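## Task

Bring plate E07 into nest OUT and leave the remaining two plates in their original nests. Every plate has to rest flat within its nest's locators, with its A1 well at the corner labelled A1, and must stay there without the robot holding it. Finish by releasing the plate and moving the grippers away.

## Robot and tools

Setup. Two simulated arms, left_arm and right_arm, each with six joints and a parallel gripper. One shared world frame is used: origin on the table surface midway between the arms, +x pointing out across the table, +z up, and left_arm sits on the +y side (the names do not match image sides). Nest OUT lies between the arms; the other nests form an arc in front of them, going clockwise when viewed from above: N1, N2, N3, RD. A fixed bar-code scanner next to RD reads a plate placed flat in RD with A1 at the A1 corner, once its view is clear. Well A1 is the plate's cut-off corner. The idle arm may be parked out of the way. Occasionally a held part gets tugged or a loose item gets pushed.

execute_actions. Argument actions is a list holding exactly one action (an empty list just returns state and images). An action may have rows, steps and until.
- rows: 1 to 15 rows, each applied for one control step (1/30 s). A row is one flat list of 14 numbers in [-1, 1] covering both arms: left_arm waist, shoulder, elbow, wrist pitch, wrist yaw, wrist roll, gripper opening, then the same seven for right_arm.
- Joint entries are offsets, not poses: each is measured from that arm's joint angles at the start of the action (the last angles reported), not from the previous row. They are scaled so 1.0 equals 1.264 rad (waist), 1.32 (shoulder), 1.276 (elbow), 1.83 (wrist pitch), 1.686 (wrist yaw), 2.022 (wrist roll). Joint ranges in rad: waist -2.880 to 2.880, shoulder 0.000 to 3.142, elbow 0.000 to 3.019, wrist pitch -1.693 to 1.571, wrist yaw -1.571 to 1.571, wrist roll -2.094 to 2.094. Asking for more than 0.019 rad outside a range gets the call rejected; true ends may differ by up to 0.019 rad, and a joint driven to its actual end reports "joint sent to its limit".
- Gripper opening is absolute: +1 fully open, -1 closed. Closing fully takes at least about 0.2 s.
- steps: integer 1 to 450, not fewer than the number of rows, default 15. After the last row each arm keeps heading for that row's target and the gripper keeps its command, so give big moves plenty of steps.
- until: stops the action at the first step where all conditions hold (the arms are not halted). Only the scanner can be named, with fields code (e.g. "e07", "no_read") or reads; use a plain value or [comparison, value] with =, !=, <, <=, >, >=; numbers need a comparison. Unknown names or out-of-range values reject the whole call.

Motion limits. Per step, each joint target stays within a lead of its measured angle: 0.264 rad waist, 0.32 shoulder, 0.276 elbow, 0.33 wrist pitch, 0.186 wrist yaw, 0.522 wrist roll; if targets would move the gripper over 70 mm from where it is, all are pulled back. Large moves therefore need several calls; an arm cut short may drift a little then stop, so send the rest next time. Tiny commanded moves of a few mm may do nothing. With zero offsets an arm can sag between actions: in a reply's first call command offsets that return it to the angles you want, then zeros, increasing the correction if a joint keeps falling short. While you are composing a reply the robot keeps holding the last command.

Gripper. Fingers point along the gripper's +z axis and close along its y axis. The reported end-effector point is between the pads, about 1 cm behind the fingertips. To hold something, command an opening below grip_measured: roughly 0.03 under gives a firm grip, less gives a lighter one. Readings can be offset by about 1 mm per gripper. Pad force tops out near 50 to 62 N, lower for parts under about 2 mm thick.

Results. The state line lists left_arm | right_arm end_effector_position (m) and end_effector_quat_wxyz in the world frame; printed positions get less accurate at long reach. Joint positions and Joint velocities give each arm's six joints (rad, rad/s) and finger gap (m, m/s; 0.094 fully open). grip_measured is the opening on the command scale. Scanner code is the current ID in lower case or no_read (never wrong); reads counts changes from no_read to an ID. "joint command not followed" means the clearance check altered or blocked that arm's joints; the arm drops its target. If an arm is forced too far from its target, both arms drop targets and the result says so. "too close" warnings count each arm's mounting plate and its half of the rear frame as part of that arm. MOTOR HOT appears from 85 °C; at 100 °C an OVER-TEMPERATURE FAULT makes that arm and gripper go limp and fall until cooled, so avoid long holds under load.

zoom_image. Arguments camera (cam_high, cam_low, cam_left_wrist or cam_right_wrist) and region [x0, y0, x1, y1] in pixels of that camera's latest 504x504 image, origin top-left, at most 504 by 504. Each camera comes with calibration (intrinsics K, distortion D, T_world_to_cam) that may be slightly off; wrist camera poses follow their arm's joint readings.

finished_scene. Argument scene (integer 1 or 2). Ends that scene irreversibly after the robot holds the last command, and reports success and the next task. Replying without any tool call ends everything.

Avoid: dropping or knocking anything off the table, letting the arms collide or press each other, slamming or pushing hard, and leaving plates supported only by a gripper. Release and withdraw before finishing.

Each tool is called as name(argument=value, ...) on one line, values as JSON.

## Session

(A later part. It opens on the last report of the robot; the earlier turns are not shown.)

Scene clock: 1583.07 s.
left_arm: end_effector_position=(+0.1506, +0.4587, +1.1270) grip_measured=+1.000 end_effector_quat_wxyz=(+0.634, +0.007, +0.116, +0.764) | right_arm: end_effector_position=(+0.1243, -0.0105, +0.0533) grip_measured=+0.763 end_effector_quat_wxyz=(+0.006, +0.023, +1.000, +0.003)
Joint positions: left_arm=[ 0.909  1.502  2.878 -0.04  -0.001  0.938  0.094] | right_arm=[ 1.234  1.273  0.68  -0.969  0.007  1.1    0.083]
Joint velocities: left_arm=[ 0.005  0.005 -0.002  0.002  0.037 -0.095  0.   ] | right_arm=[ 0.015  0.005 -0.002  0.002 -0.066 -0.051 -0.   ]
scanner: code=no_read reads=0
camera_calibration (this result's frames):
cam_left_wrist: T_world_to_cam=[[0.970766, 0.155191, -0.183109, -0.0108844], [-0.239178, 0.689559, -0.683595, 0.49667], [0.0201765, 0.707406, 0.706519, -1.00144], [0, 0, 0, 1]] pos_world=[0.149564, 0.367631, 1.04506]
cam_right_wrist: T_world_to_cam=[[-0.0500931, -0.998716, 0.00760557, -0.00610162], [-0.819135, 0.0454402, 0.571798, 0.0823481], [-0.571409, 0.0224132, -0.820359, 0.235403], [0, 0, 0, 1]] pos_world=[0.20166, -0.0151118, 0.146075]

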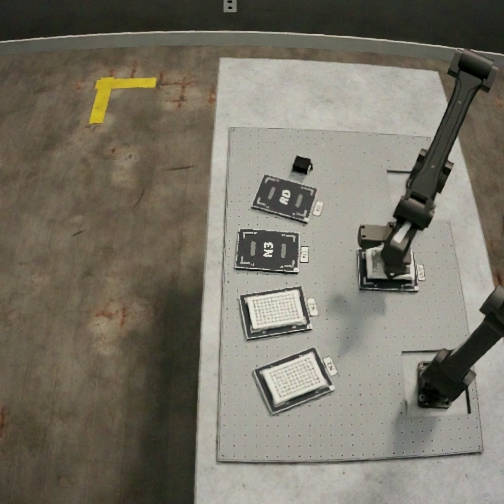

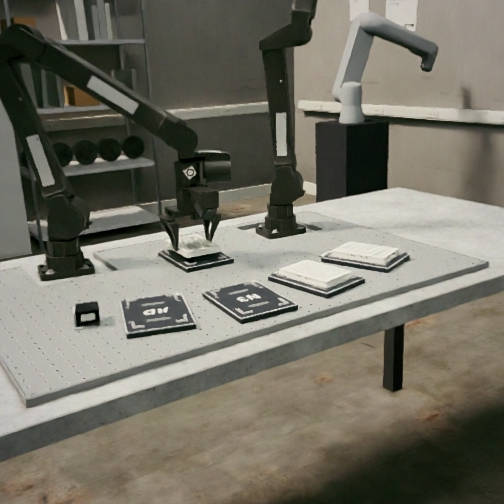

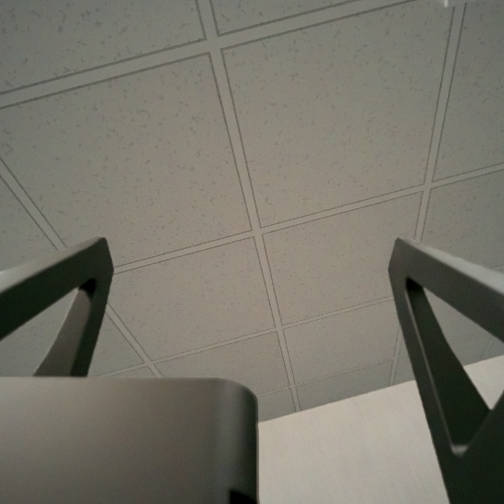

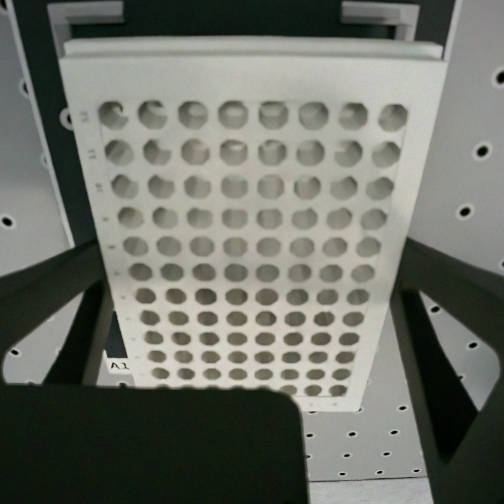

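execute_actions(actions=[{"rows":[[0,0,0,0,0,0,1,0,0.0146,0.031,0.0085,0,0,0.74],[0,0,0,0,0,0,1,0,0.0178,0.0322,0.0107,0,0,0.74],[0,0,0,0,0,0,1,0,0.021,0.0334,0.0129,0,0,0.74],[0,0,0,0,0,0,1,0,0.0241,0.0346,0.015,0,0,0.74],[0,0,0,0,0,0,1,0,0.02727,0.03574,0.01721,0,0,0.74]],"steps":16}])

Scene clock: 1596.73 s.
left_arm: end_effector_position=(+0.1506, +0.4587, +1.1270) grip_measured=+1.000 end_effector_quat_wxyz=(+0.634, +0.007, +0.116, +0.764) | right_arm: end_effector_position=(+0.1274, -0.0051, +0.0498) grip_measured=+0.763 end_effector_quat_wxyz=(+0.007, +0.023, +1.000, +0.005)
Joint positions: left_arm=[ 0.909  1.502  2.878 -0.04  -0.001  0.938  0.094] | right_arm=[ 1.234  1.293  0.687 -0.949  0.007  1.1    0.083]
Joint velocities: left_arm=[ 0.015 -0.005 -0.002 -0.007 -0.051 -0.051  0.   ] | right_arm=[-0.015 -0.015  0.022 -0.012  0.022  0.007  0.001]
scanner: code=no_read reads=0
camera_calibration (this result's frames):
cam_left_wrist: T_world_to_cam=[[0.970766, 0.155191, -0.183109, -0.0108844], [-0.239178, 0.689559, -0.683595, 0.49667], [0.0201765, 0.707406, 0.706519, -1.00144], [0, 0, 0, 1]] pos_world=[0.149564, 0.367631, 1.04506]
cam_right_wrist: T_world_to_cam=[[-0.0501074, -0.998741, 0.00249222, -0.000240124], [-0.820745, 0.0425989, 0.569704, 0.0869554], [-0.569093, 0.0265009, -0.821846, 0.233915], [0, 0, 0, 1]] pos_world=[0.204476, -0.010143, 0.142704]

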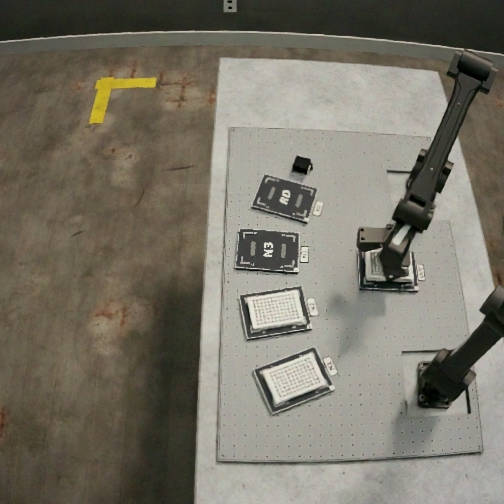

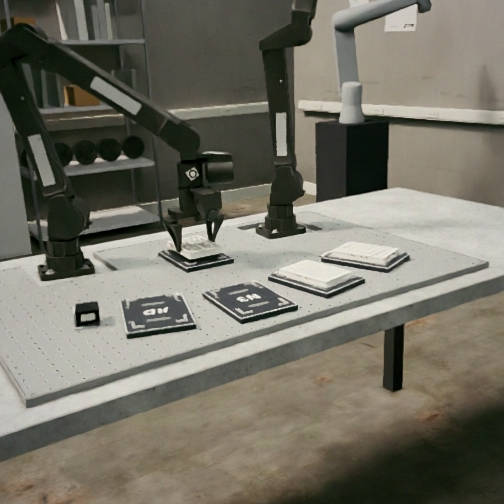

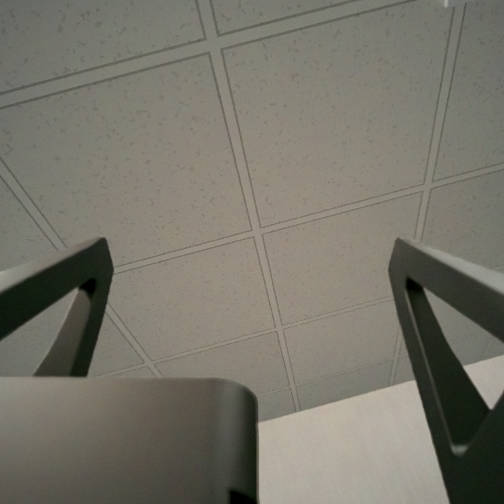

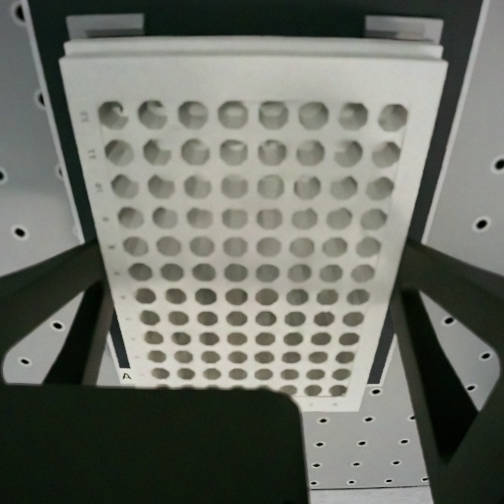

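Exactly on target. Let me check the alignment with the locators.

zoom_image(camera="cam_right_wrist", region=[30, 0, 480, 90])

Region (30, 0, 480, 90) of cam_right_wrist's 504x504 image, scaled by 1.120, with more detail than that image has; it fills the top 101 rows of this view, and the rest is white.

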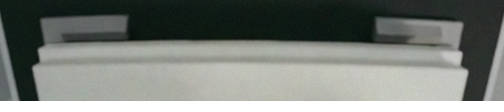

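execute_actions(actions=[{"rows":[[0,0,0,0,0,0,1,0,0.014,0.02,0.0085,0,0,0.74],[0,0,0,0,0,0,1,0,0.0158,0.013,0.0105,0,0,0.74],[0,0,0,0,0,0,1,0,0.0176,0.006,0.0125,0,0,0.74],[0,0,0,0,0,0,1,0,0.01932,0,0.01448,0,0,0.74]],"steps":15}])

Scene clock: 1638.17 s.
left_arm: end_effector_position=(+0.1506, +0.4587, +1.1270) grip_measured=+1.000 end_effector_quat_wxyz=(+0.634, +0.007, +0.116, +0.764) | right_arm: end_effector_position=(+0.1288, -0.0026, +0.0477) grip_measured=+0.763 end_effector_quat_wxyz=(+0.008, +0.023, +1.000, +0.008)
Joint positions: left_arm=[ 0.909  1.502  2.878 -0.04  -0.001  0.938  0.094] | right_arm=[ 1.234  1.301  0.687 -0.935  0.007  1.1    0.083]
Joint velocities: left_arm=[-0.015 -0.005  0.007 -0.012  0.007  0.037  0.   ] | right_arm=[-0.015  0.005 -0.007 -0.027  0.051 -0.081 -0.002]
scanner: code=no_read reads=0
camera_calibration (this result's frames):
cam_left_wrist: T_world_to_cam=[[0.970766, 0.155191, -0.183109, -0.0108844], [-0.239178, 0.689559, -0.683595, 0.49667], [0.0201765, 0.707406, 0.706519, -1.00144], [0, 0, 0, 1]] pos_world=[0.149564, 0.367631, 1.04506]
cam_right_wrist: T_world_to_cam=[[-0.0501061, -0.998738, -0.00330301, 0.00258438], [-0.822563, 0.0393913, 0.567308, 0.0895256], [-0.566462, 0.0311425, -0.823499, 0.232692], [0, 0, 0, 1]] pos_world=[0.205581, -0.00819202, 0.140841]

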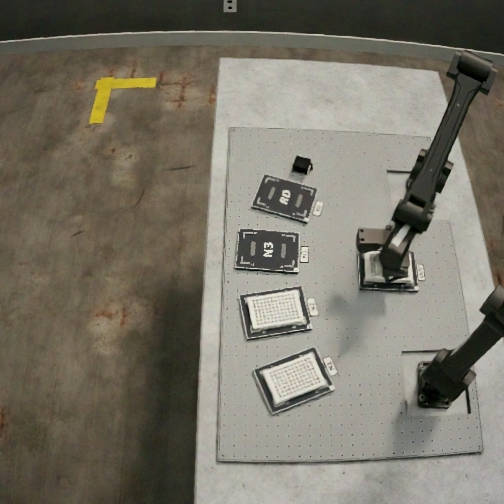

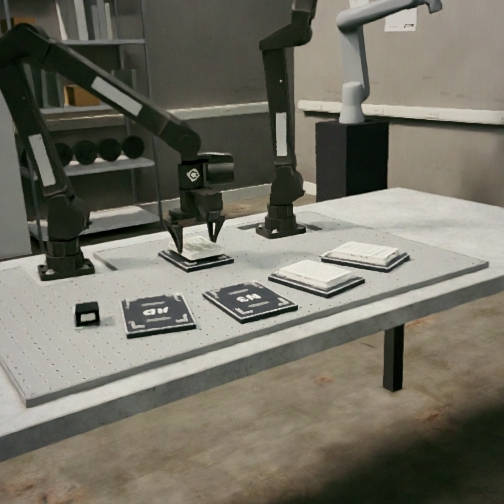

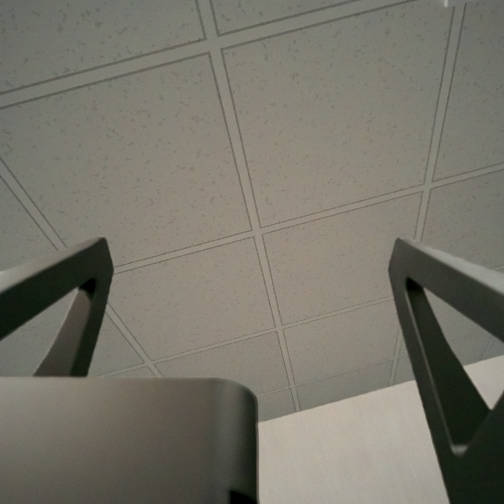

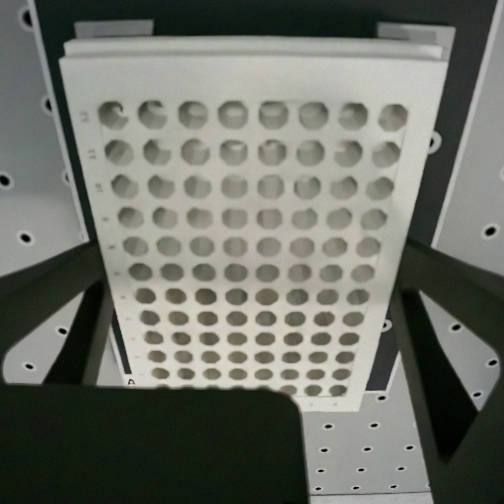

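execute_actions(actions=[{"rows":[[0,0,0,0,0,0,1,0,0,-0.01176,0,0,0,0.74]],"steps":12}])

Scene clock: 1658.67 s.
left_arm: end_effector_position=(+0.1506, +0.4587, +1.1270) grip_measured=+1.000 end_effector_quat_wxyz=(+0.634, +0.007, +0.116, +0.764) | right_arm: end_effector_position=(+0.1268, -0.0062, +0.0449) grip_measured=+0.763 end_effector_quat_wxyz=(+0.006, +0.023, +1.000, +0.004)
Joint positions: left_arm=[ 0.909  1.502  2.878 -0.04  -0.001  0.938  0.094] | right_arm=[ 1.234  1.301  0.678 -0.935  0.007  1.1    0.083]
Joint velocities: left_arm=[ 0.005 -0.024 -0.012 -0.012  0.051  0.022  0.   ] | right_arm=[-0.015 -0.005 -0.002  0.002 -0.007  0.007 -0.001]
scanner: code=no_read reads=0
camera_calibration (this result's frames):
cam_left_wrist: T_world_to_cam=[[0.970766, 0.155191, -0.183109, -0.0108844], [-0.239178, 0.689559, -0.683595, 0.49667], [0.0201765, 0.707406, 0.706519, -1.00144], [0, 0, 0, 1]] pos_world=[0.149564, 0.367631, 1.04506]
cam_right_wrist: T_world_to_cam=[[-0.0501034, -0.998734, 0.00453758, -0.00144174], [-0.820102, 0.0437342, 0.570544, 0.089142], [-0.57002, 0.0248649, -0.821255, 0.229691], [0, 0, 0, 1]] pos_world=[0.203962, -0.0110497, 0.137782]

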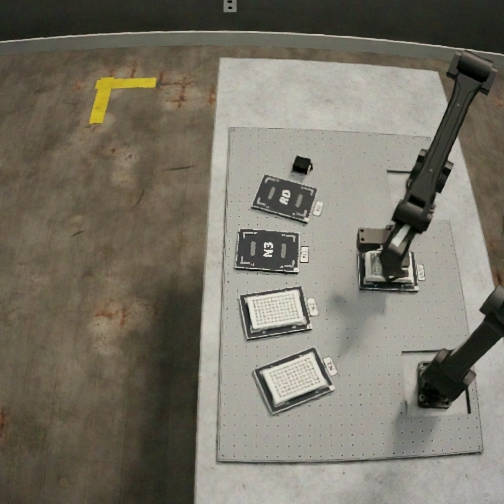

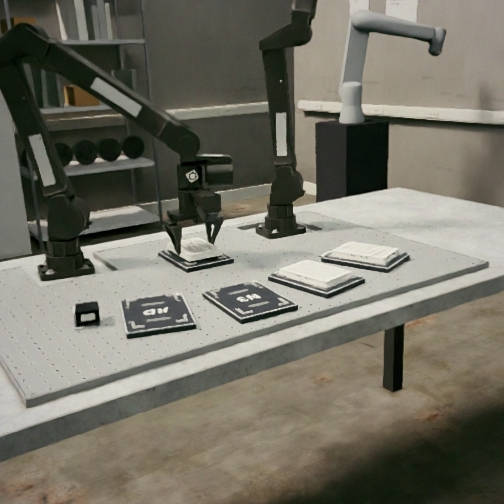

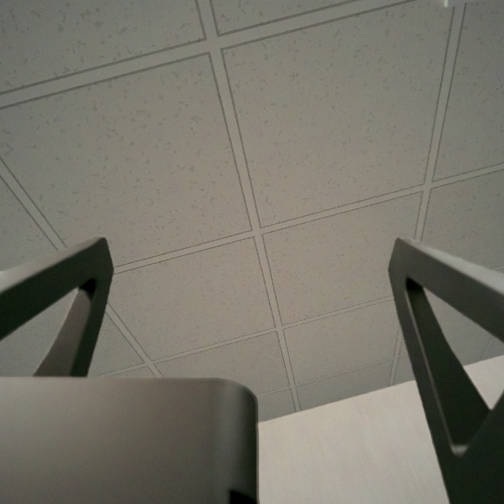

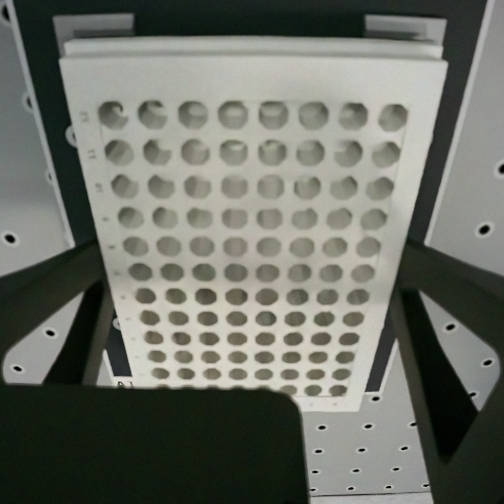

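zoom_image(camera="cam_right_wrist", region=[30, 0, 480, 90])

Region (30, 0, 480, 90) of cam_right_wrist's 504x504 image, scaled by 1.120, with more detail than that image has; it fills the top 101 rows of this view, and the rest is white.

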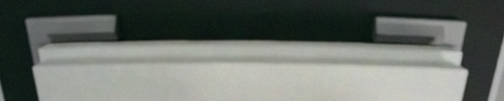

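execute_actions(actions=[{"rows":[[0,0,0,0,0,0,1,0,0.0149,-0.00627,0.00847,0,0,0.74],[0,0,0,0,0,0,1,0,0.01692,-0.00705,0.01038,0,0,0.74],[0,0,0,0,0,0,1,0,0.01894,-0.00784,0.0123,0,0,0.74],[0,0,0,0,0,0,1,0,0.02096,-0.00862,0.01421,0,0,0.74],[0,0,0,0,0,0,1,0,0.02298,-0.0094,0.01612,0,0,0.74],[0,0,0,0,0,0,1,0,0.025,-0.01019,0.01803,0,0,0.74]],"steps":16}])

Scene clock: 1702.50 s.
left_arm: end_effector_position=(+0.1506, +0.4587, +1.1270) grip_measured=+1.000 end_effector_quat_wxyz=(+0.634, +0.007, +0.116, +0.764) | right_arm: end_effector_position=(+0.1275, -0.0048, +0.0399) grip_measured=+0.763 end_effector_quat_wxyz=(+0.007, +0.023, +1.000, +0.005)
Joint positions: left_arm=[ 0.909  1.502  2.878 -0.04  -0.001  0.938  0.094] | right_arm=[ 1.234  1.315  0.674 -0.915  0.007  1.1    0.083]
Joint velocities: left_arm=[-0.005 -0.005 -0.002 -0.002  0.022  0.022  0.   ] | right_arm=[-0.005  0.005 -0.027  0.007  0.007 -0.051  0.001]
scanner: code=no_read reads=0
camera_calibration (this result's frames):
cam_left_wrist: T_world_to_cam=[[0.970766, 0.155191, -0.183109, -0.0108844], [-0.239178, 0.689559, -0.683595, 0.49667], [0.0201765, 0.707406, 0.706519, -1.00144], [0, 0, 0, 1]] pos_world=[0.149564, 0.367631, 1.04506]
cam_right_wrist: T_world_to_cam=[[-0.0501063, -0.998739, 0.00317401, 0.000060494], [-0.820531, 0.0429771, 0.569984, 0.0926926], [-0.569402, 0.0259554, -0.821649, 0.225882], [0, 0, 0, 1]] pos_world=[0.204678, -0.00978611, 0.132762]

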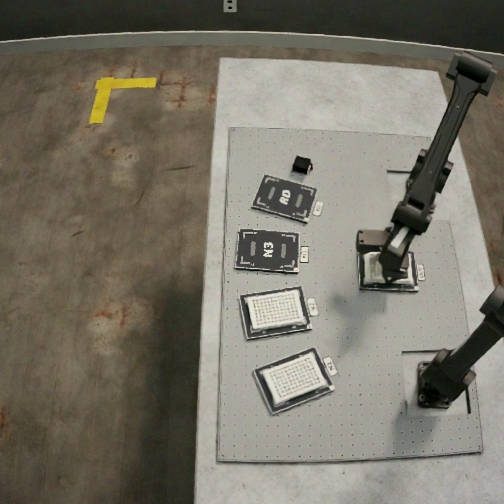

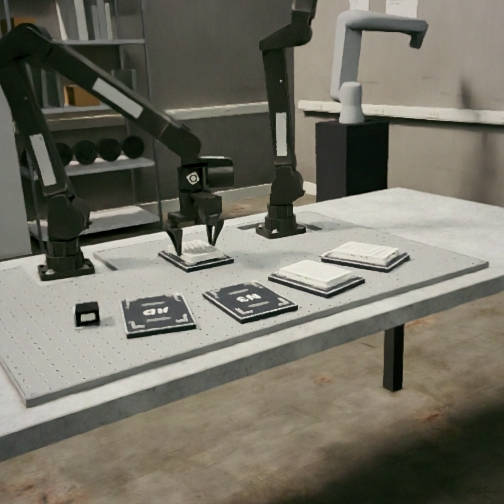

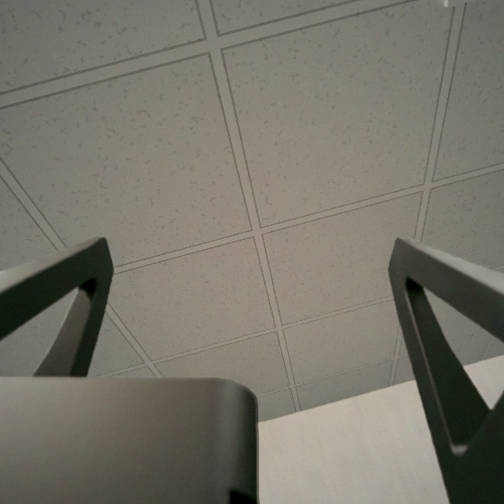

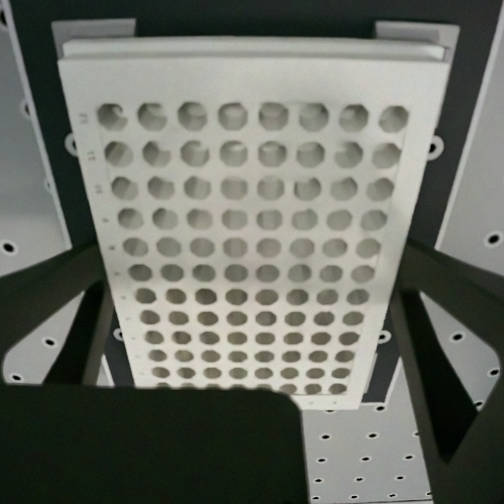

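zoom_image(camera="cam_right_wrist", region=[30, 0, 480, 140])

zoom_image(camera="cam_low", region=[140, 220, 250, 280])

Region (30, 0, 480, 140) of cam_right_wrist's 504x504 image, scaled by 1.120, with more detail than that image has; it fills the top 157 rows of this view, and the rest is white.

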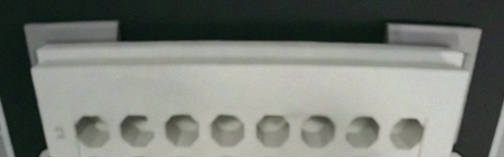

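Region (140, 220, 250, 280) of cam_low's 504x504 image, scaled by 4.582, with more detail than that image has; it fills the top 275 rows of this view, and the rest is white.

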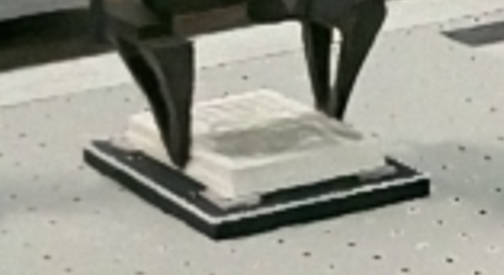

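execute_actions(actions=[{"rows":[[0,0,0,0,0,0,1,0,0.0174,0,0,0,0,0.74]],"steps":12}])

Scene clock: 1713.43 s.
left_arm: end_effector_position=(+0.1506, +0.4587, +1.1270) grip_measured=+1.000 end_effector_quat_wxyz=(+0.634, +0.007, +0.116, +0.764) | right_arm: end_effector_position=(+0.1275, -0.0048, +0.0399) grip_measured=+0.763 end_effector_quat_wxyz=(+0.007, +0.023, +1.000, +0.005)
Joint positions: left_arm=[ 0.909  1.502  2.878 -0.04  -0.001  0.938  0.094] | right_arm=[ 1.234  1.315  0.674 -0.915  0.007  1.1    0.083]
Joint velocities: left_arm=[ 0.005 -0.015 -0.007  0.002 -0.066 -0.007  0.   ] | right_arm=[-0.015  0.005 -0.017 -0.002 -0.051 -0.022 -0.001]
scanner: code=no_read reads=0
camera_calibration (this result's frames):
cam_left_wrist: T_world_to_cam=[[0.970766, 0.155191, -0.183109, -0.0108844], [-0.239178, 0.689559, -0.683595, 0.49667], [0.0201765, 0.707406, 0.706519, -1.00144], [0, 0, 0, 1]] pos_world=[0.149564, 0.367631, 1.04506]
cam_right_wrist: T_world_to_cam=[[-0.0501063, -0.998739, 0.00317401, 0.000060494], [-0.820531, 0.0429771, 0.569984, 0.0926926], [-0.569402, 0.0259554, -0.821649, 0.225882], [0, 0, 0, 1]] pos_world=[0.204678, -0.00978611, 0.132762]

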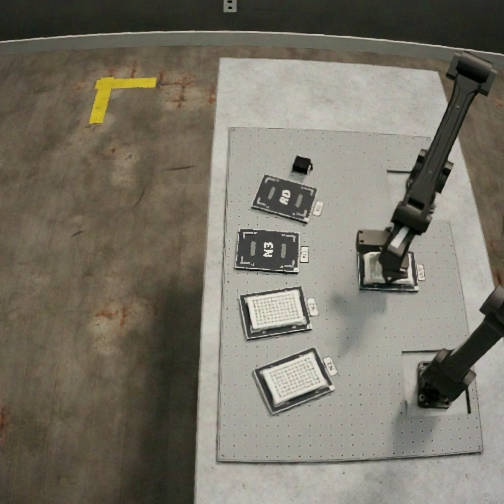

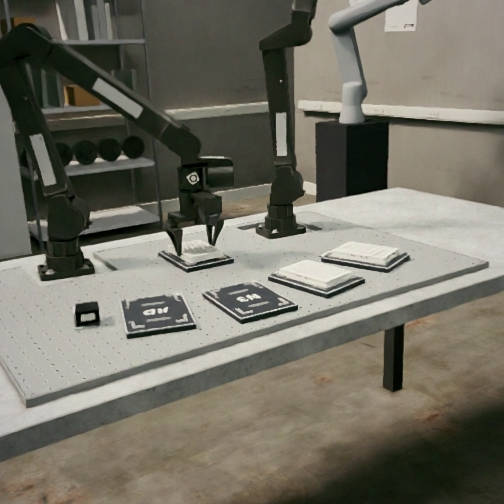

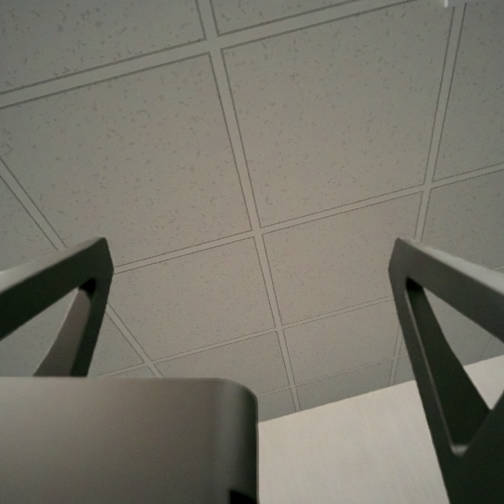

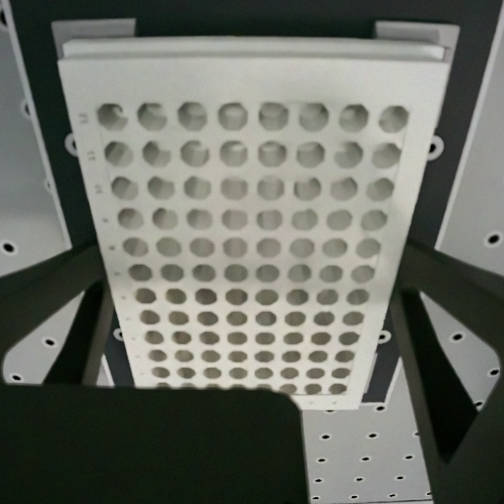

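execute_actions(actions=[{"rows":[[0,0,0,0,0,0,1,0,0,0,0,0,0,0.765],[0,0,0,0,0,0,1,0,0,0,0,0,0,0.79],[0,0,0,0,0,0,1,0,0,0,0,0,0,0.85],[0,0,0,0,0,0,1,0,0,0,0,0,0,0.93],[0,0,0,0,0,0,1,0,0,0,0,0,0,1]],"steps":10}])

Scene clock: 1735.17 s.
left_arm: end_effector_position=(+0.1506, +0.4587, +1.1270) grip_measured=+1.000 end_effector_quat_wxyz=(+0.634, +0.007, +0.116, +0.764) | right_arm: end_effector_position=(+0.1275, -0.0048, +0.0399) grip_measured=+1.000 end_effector_quat_wxyz=(+0.007, +0.023, +1.000, +0.005)
Joint positions: left_arm=[ 0.909  1.502  2.878 -0.04  -0.001  0.938  0.094] | right_arm=[ 1.234  1.315  0.674 -0.915  0.007  1.1    0.094]
Joint velocities: left_arm=[ 0.005 -0.005  0.007  0.012  0.007  0.051  0.   ] | right_arm=[-0.015  0.005  0.012  0.002 -0.037 -0.051  0.   ]
scanner: code=no_read reads=0
camera_calibration (this result's frames):
cam_left_wrist: T_world_to_cam=[[0.970766, 0.155191, -0.183109, -0.0108844], [-0.239178, 0.689559, -0.683595, 0.49667], [0.0201765, 0.707406, 0.706519, -1.00144], [0, 0, 0, 1]] pos_world=[0.149564, 0.367631, 1.04506]
cam_right_wrist: T_world_to_cam=[[-0.0501063, -0.998739, 0.00317401, 0.000060494], [-0.820531, 0.0429771, 0.569984, 0.0926926], [-0.569402, 0.0259554, -0.821649, 0.225882], [0, 0, 0, 1]] pos_world=[0.204678, -0.00978611, 0.132762]

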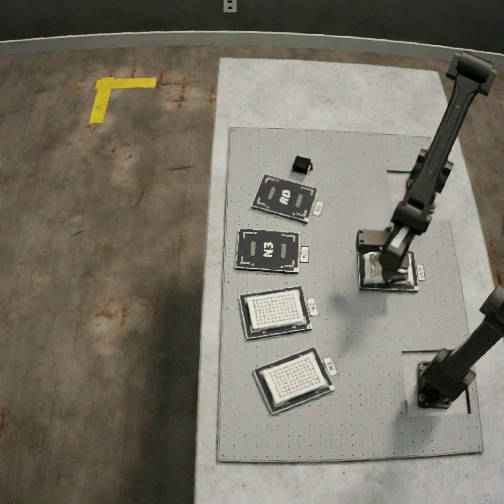

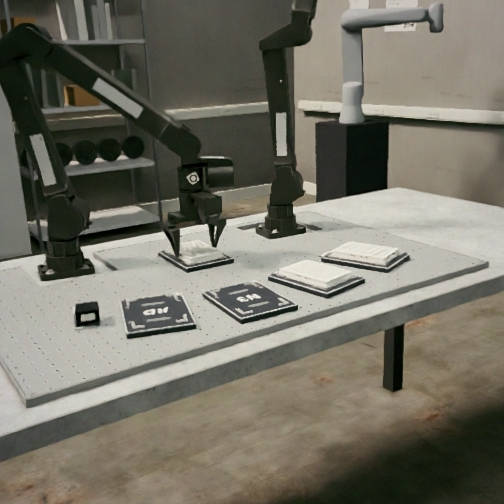

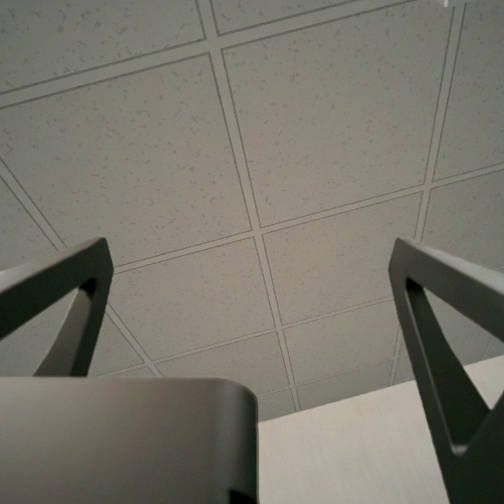

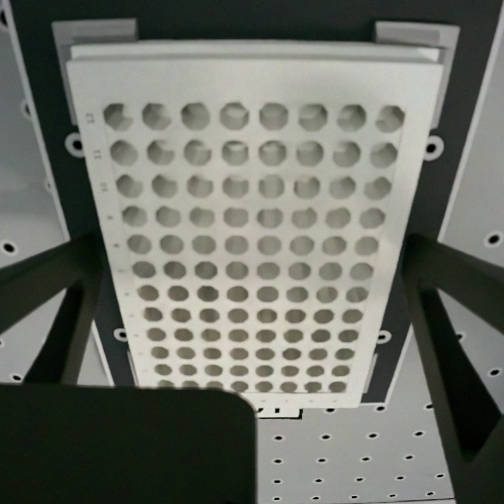

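zoom_image(camera="cam_right_wrist", region=[30, 0, 480, 160])

zoom_image(camera="cam_low", region=[140, 220, 250, 280])

Region (30, 0, 480, 160) of cam_right_wrist's 504x504 image, scaled by 1.120, with more detail than that image has; it fills the top 179 rows of this view, and the rest is white.

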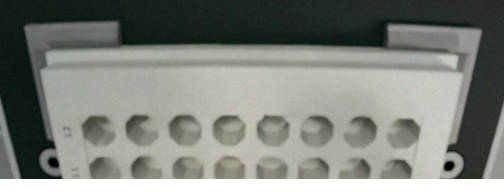

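Region (140, 220, 250, 280) of cam_low's 504x504 image, scaled by 4.582, with more detail than that image has; it fills the top 275 rows of this view, and the rest is white.

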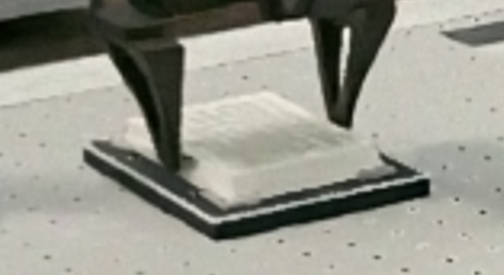

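execute_actions(actions=[{"rows":[[0,0,0,0,0,0,1,0,-0.01364,0.008,0,0,0,1],[0,0,0,0,0,0,1,0,-0.01818,0.008,0,0,0,1],[0,0,0,0,0,0,1,0,-0.02273,0.008,-0.008,0,0,1],[0,0,0,0,0,0,1,0,-0.02727,0.008,-0.011,0,0,1],[0,0,0,0,0,0,1,0,-0.03333,0.008,-0.011,0,0,1],[0,0,0,0,0,0,1,0,-0.04167,0.008,-0.011,0,0,1],[0,0,0,0,0,0,1,0,-0.05303,0.008,-0.011,0,0,1],[0,0,0,0,0,0,1,0,-0.06818,0.008,-0.011,0,0,1],[0,0,0,0,0,0,1,0,-0.09091,0.008,-0.011,0,0,1],[0,0,0,0,0,0,1,0,-0.12121,0.008,-0.02,0,0,1],[0,0,0,0,0,0,1,0,-0.15909,0.008,-0.04,0,0,1],[0,0,0,0,0,0,1,0,-0.20455,0.008,-0.07,0,0,1],[0,0,0,0,0,0,1,0,-0.25,0.008,-0.1,0,0,1],[0,0,0,0,0,0,1,0,-0.29545,0.008,-0.13,0,0,1],[0,0,0,0,0,0,1,0,-0.34091,0.008,-0.16,0,0,1]],"steps":28}])

Scene clock: 1762.23 s.
left_arm: end_effector_position=(+0.1506, +0.4587, +1.1270) grip_measured=+1.000 end_effector_quat_wxyz=(+0.634, +0.007, +0.116, +0.764) | right_arm: end_effector_position=(+0.1010, -0.0515, +0.1490) grip_measured=+1.000 end_effector_quat_wxyz=(+0.047, +0.023, +0.995, +0.080)
Joint positions: left_arm=[ 0.909  1.502  2.878 -0.04  -0.001  0.938  0.094] | right_arm=[ 1.234  0.863  0.674 -1.196  0.007  1.1    0.094]
Joint velocities: left_arm=[ 0.015 -0.015 -0.002  0.007  0.022 -0.081  0.   ] | right_arm=[ 0.005  0.015 -0.017  0.012  0.081  0.007  0.   ]
scanner: code=no_read reads=0
camera_calibration (this result's frames):
cam_left_wrist: T_world_to_cam=[[0.970766, 0.155191, -0.183109, -0.0108844], [-0.239178, 0.689559, -0.683595, 0.49667], [0.0201765, 0.707406, 0.706519, -1.00144], [0, 0, 0, 1]] pos_world=[0.149564, 0.367631, 1.04506]
cam_right_wrist: T_world_to_cam=[[-0.043954, -0.987882, -0.14885, -0.0257204], [-0.865687, -0.0367063, 0.499239, 0.0217418], [-0.498653, 0.150801, -0.853583, 0.30574], [0, 0, 0, 1]] pos_world=[0.170149, -0.0707166, 0.246291]

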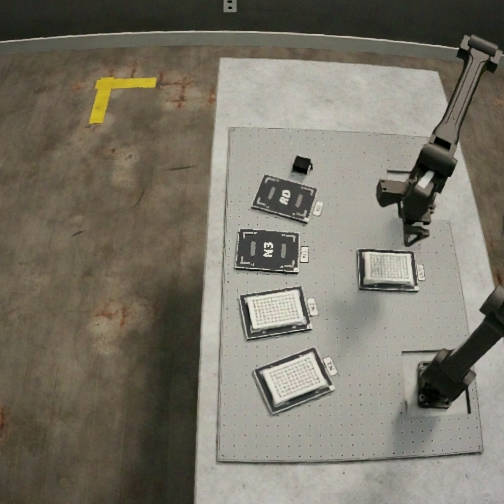

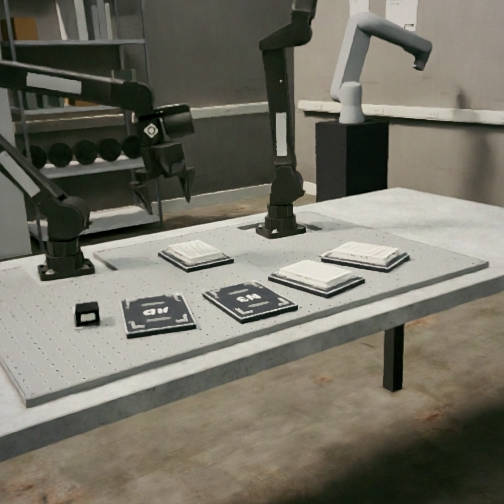

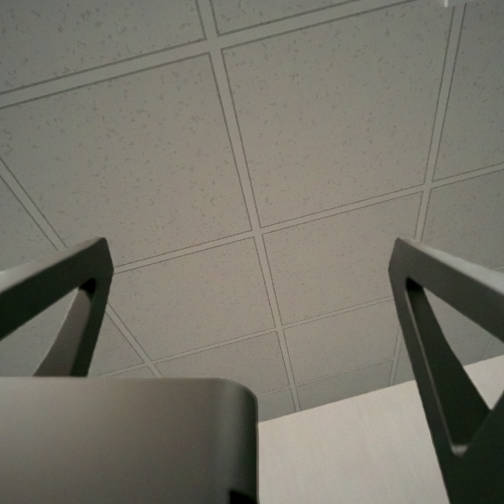

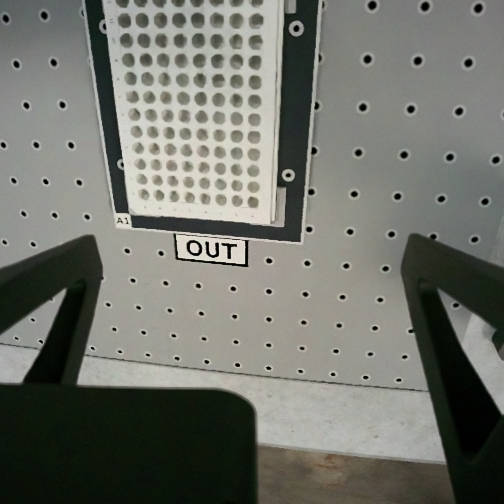

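Let me verify the plate is still seated.

zoom_image(camera="cam_high", region=[345, 235, 435, 305])

zoom_image(camera="cam_right_wrist", region=[70, 0, 330, 270])

zoom_image(camera="cam_low", region=[150, 230, 245, 280])

Region (345, 235, 435, 305) of cam_high's 504x504 image, scaled by 5.600, with more detail than that image has.

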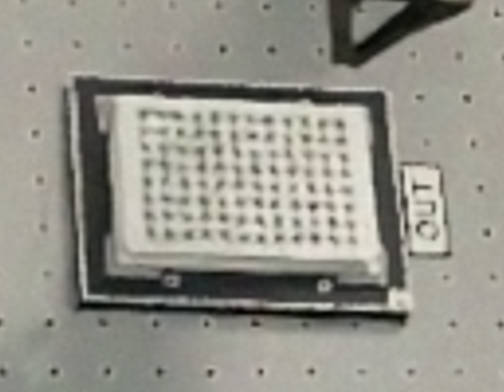

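Region (70, 0, 330, 270) of cam_right_wrist's 504x504 image, scaled by 1.867, with more detail than that image has; it fills the left 485 columns of this view, and the rest is white.

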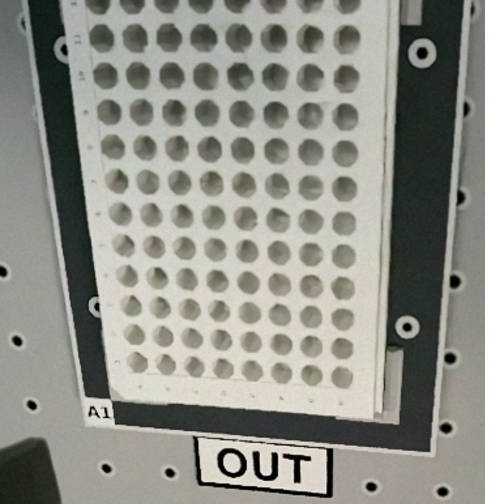

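Region (150, 230, 245, 280) of cam_low's 504x504 image, scaled by 5.305, with more detail than that image has; it fills the top 265 rows of this view, and the rest is white.

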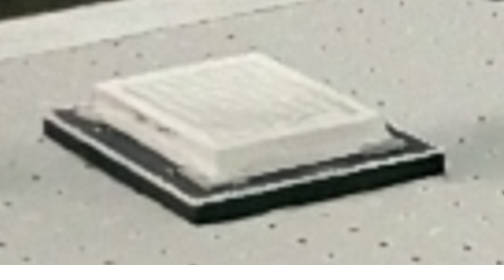

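execute_actions(actions=[{"rows":[[0,0,0,0,0,0,1,0,-0.1,0.008,0,0,0,1],[0,0,0,0,0,0,1,0,-0.2,0.008,0,0,0,1],[0,0,0,0,0,0,1,0,-0.28,0.008,0,0,0,1]],"steps":16}])

Scene clock: 1781.17 s.
left_arm: end_effector_position=(+0.1506, +0.4587, +1.1270) grip_measured=+1.000 end_effector_quat_wxyz=(+0.634, +0.007, +0.116, +0.764) | right_arm: end_effector_position=(+0.0902, -0.0707, +0.2289) grip_measured=+1.000 end_effector_quat_wxyz=(+0.133, +0.023, +0.962, +0.239)
Joint positions: left_arm=[ 0.909  1.502  2.878 -0.04  -0.001  0.938  0.094] | right_arm=[ 1.234  0.493  0.673 -1.196  0.007  1.1    0.094]
Joint velocities: left_arm=[ 0.015 -0.005 -0.002 -0.002 -0.022 -0.022  0.   ] | right_arm=[-0.005  0.181 -0.007 -0.022 -0.022  0.11   0.   ]
scanner: code=no_read reads=0
camera_calibration (this result's frames):
cam_left_wrist: T_world_to_cam=[[0.970766, 0.155191, -0.183109, -0.0108844], [-0.239178, 0.689559, -0.683595, 0.49667], [0.0201765, 0.707406, 0.706519, -1.00144], [0, 0, 0, 1]] pos_world=[0.149564, 0.367631, 1.04506]
cam_right_wrist: T_world_to_cam=[[0.0116463, -0.889768, -0.456264, 0.0390597], [-0.939167, -0.166373, 0.300474, 0.0147521], [-0.343262, 0.425009, -0.837579, 0.373062], [0, 0, 0, 1]] pos_world=[0.141458, -0.121346, 0.325858]

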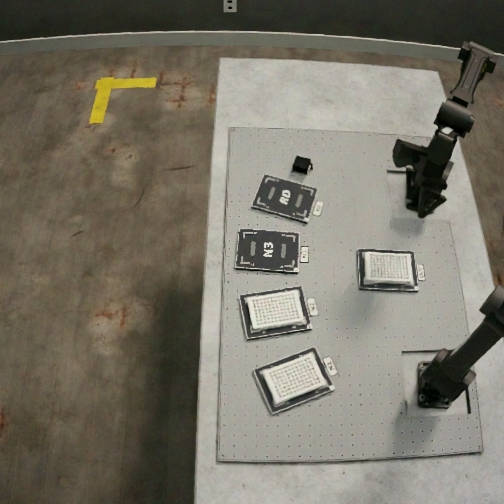

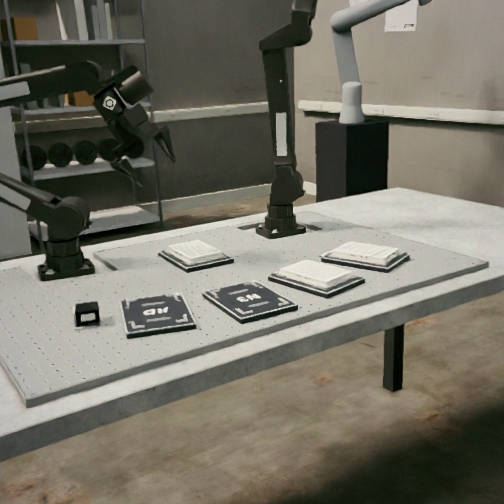

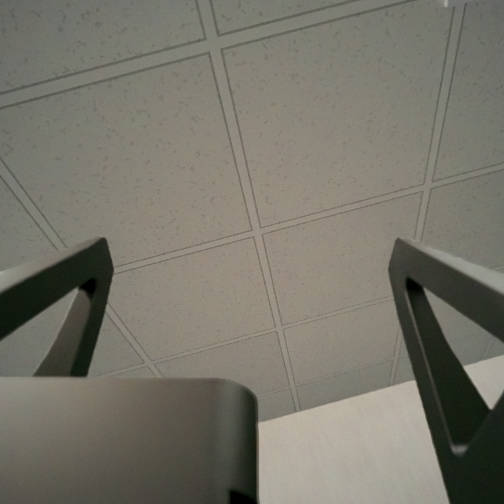

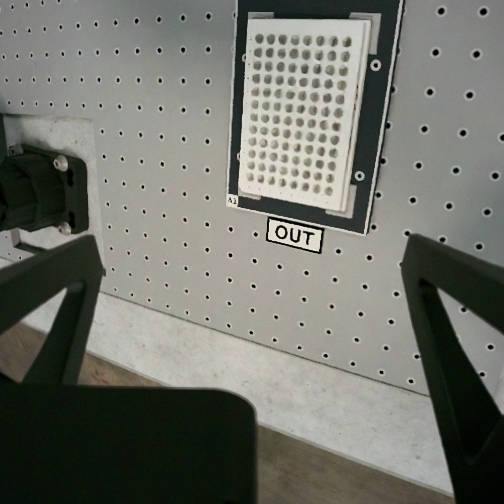

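zoom_image(camera="cam_high", region=[225, 275, 355, 425])

zoom_image(camera="cam_right_wrist", region=[210, 0, 420, 260])

Region (225, 275, 355, 425) of cam_high's 504x504 image, scaled by 3.360, with more detail than that image has; it fills the left 437 columns of this view, and the rest is white.

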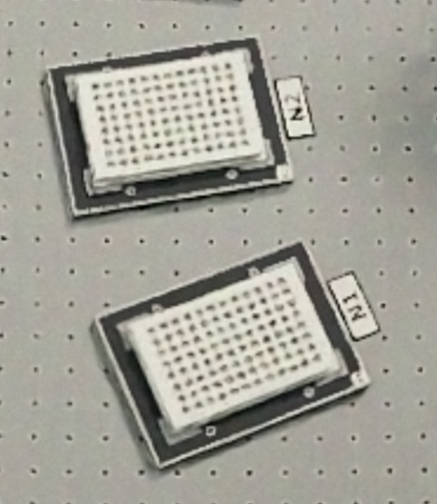

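Region (210, 0, 420, 260) of cam_right_wrist's 504x504 image, scaled by 1.938, with more detail than that image has; it fills the left 407 columns of this view, and the rest is white.

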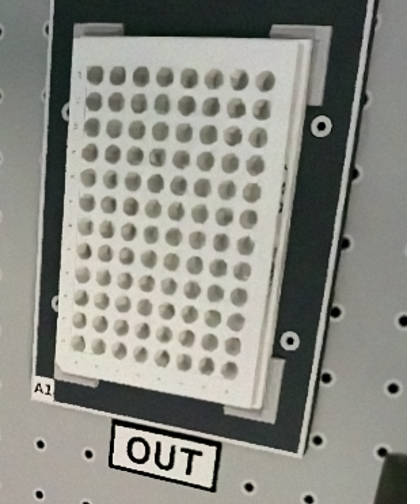

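finished_scene(scene=1)

The scene is finished: the task was done.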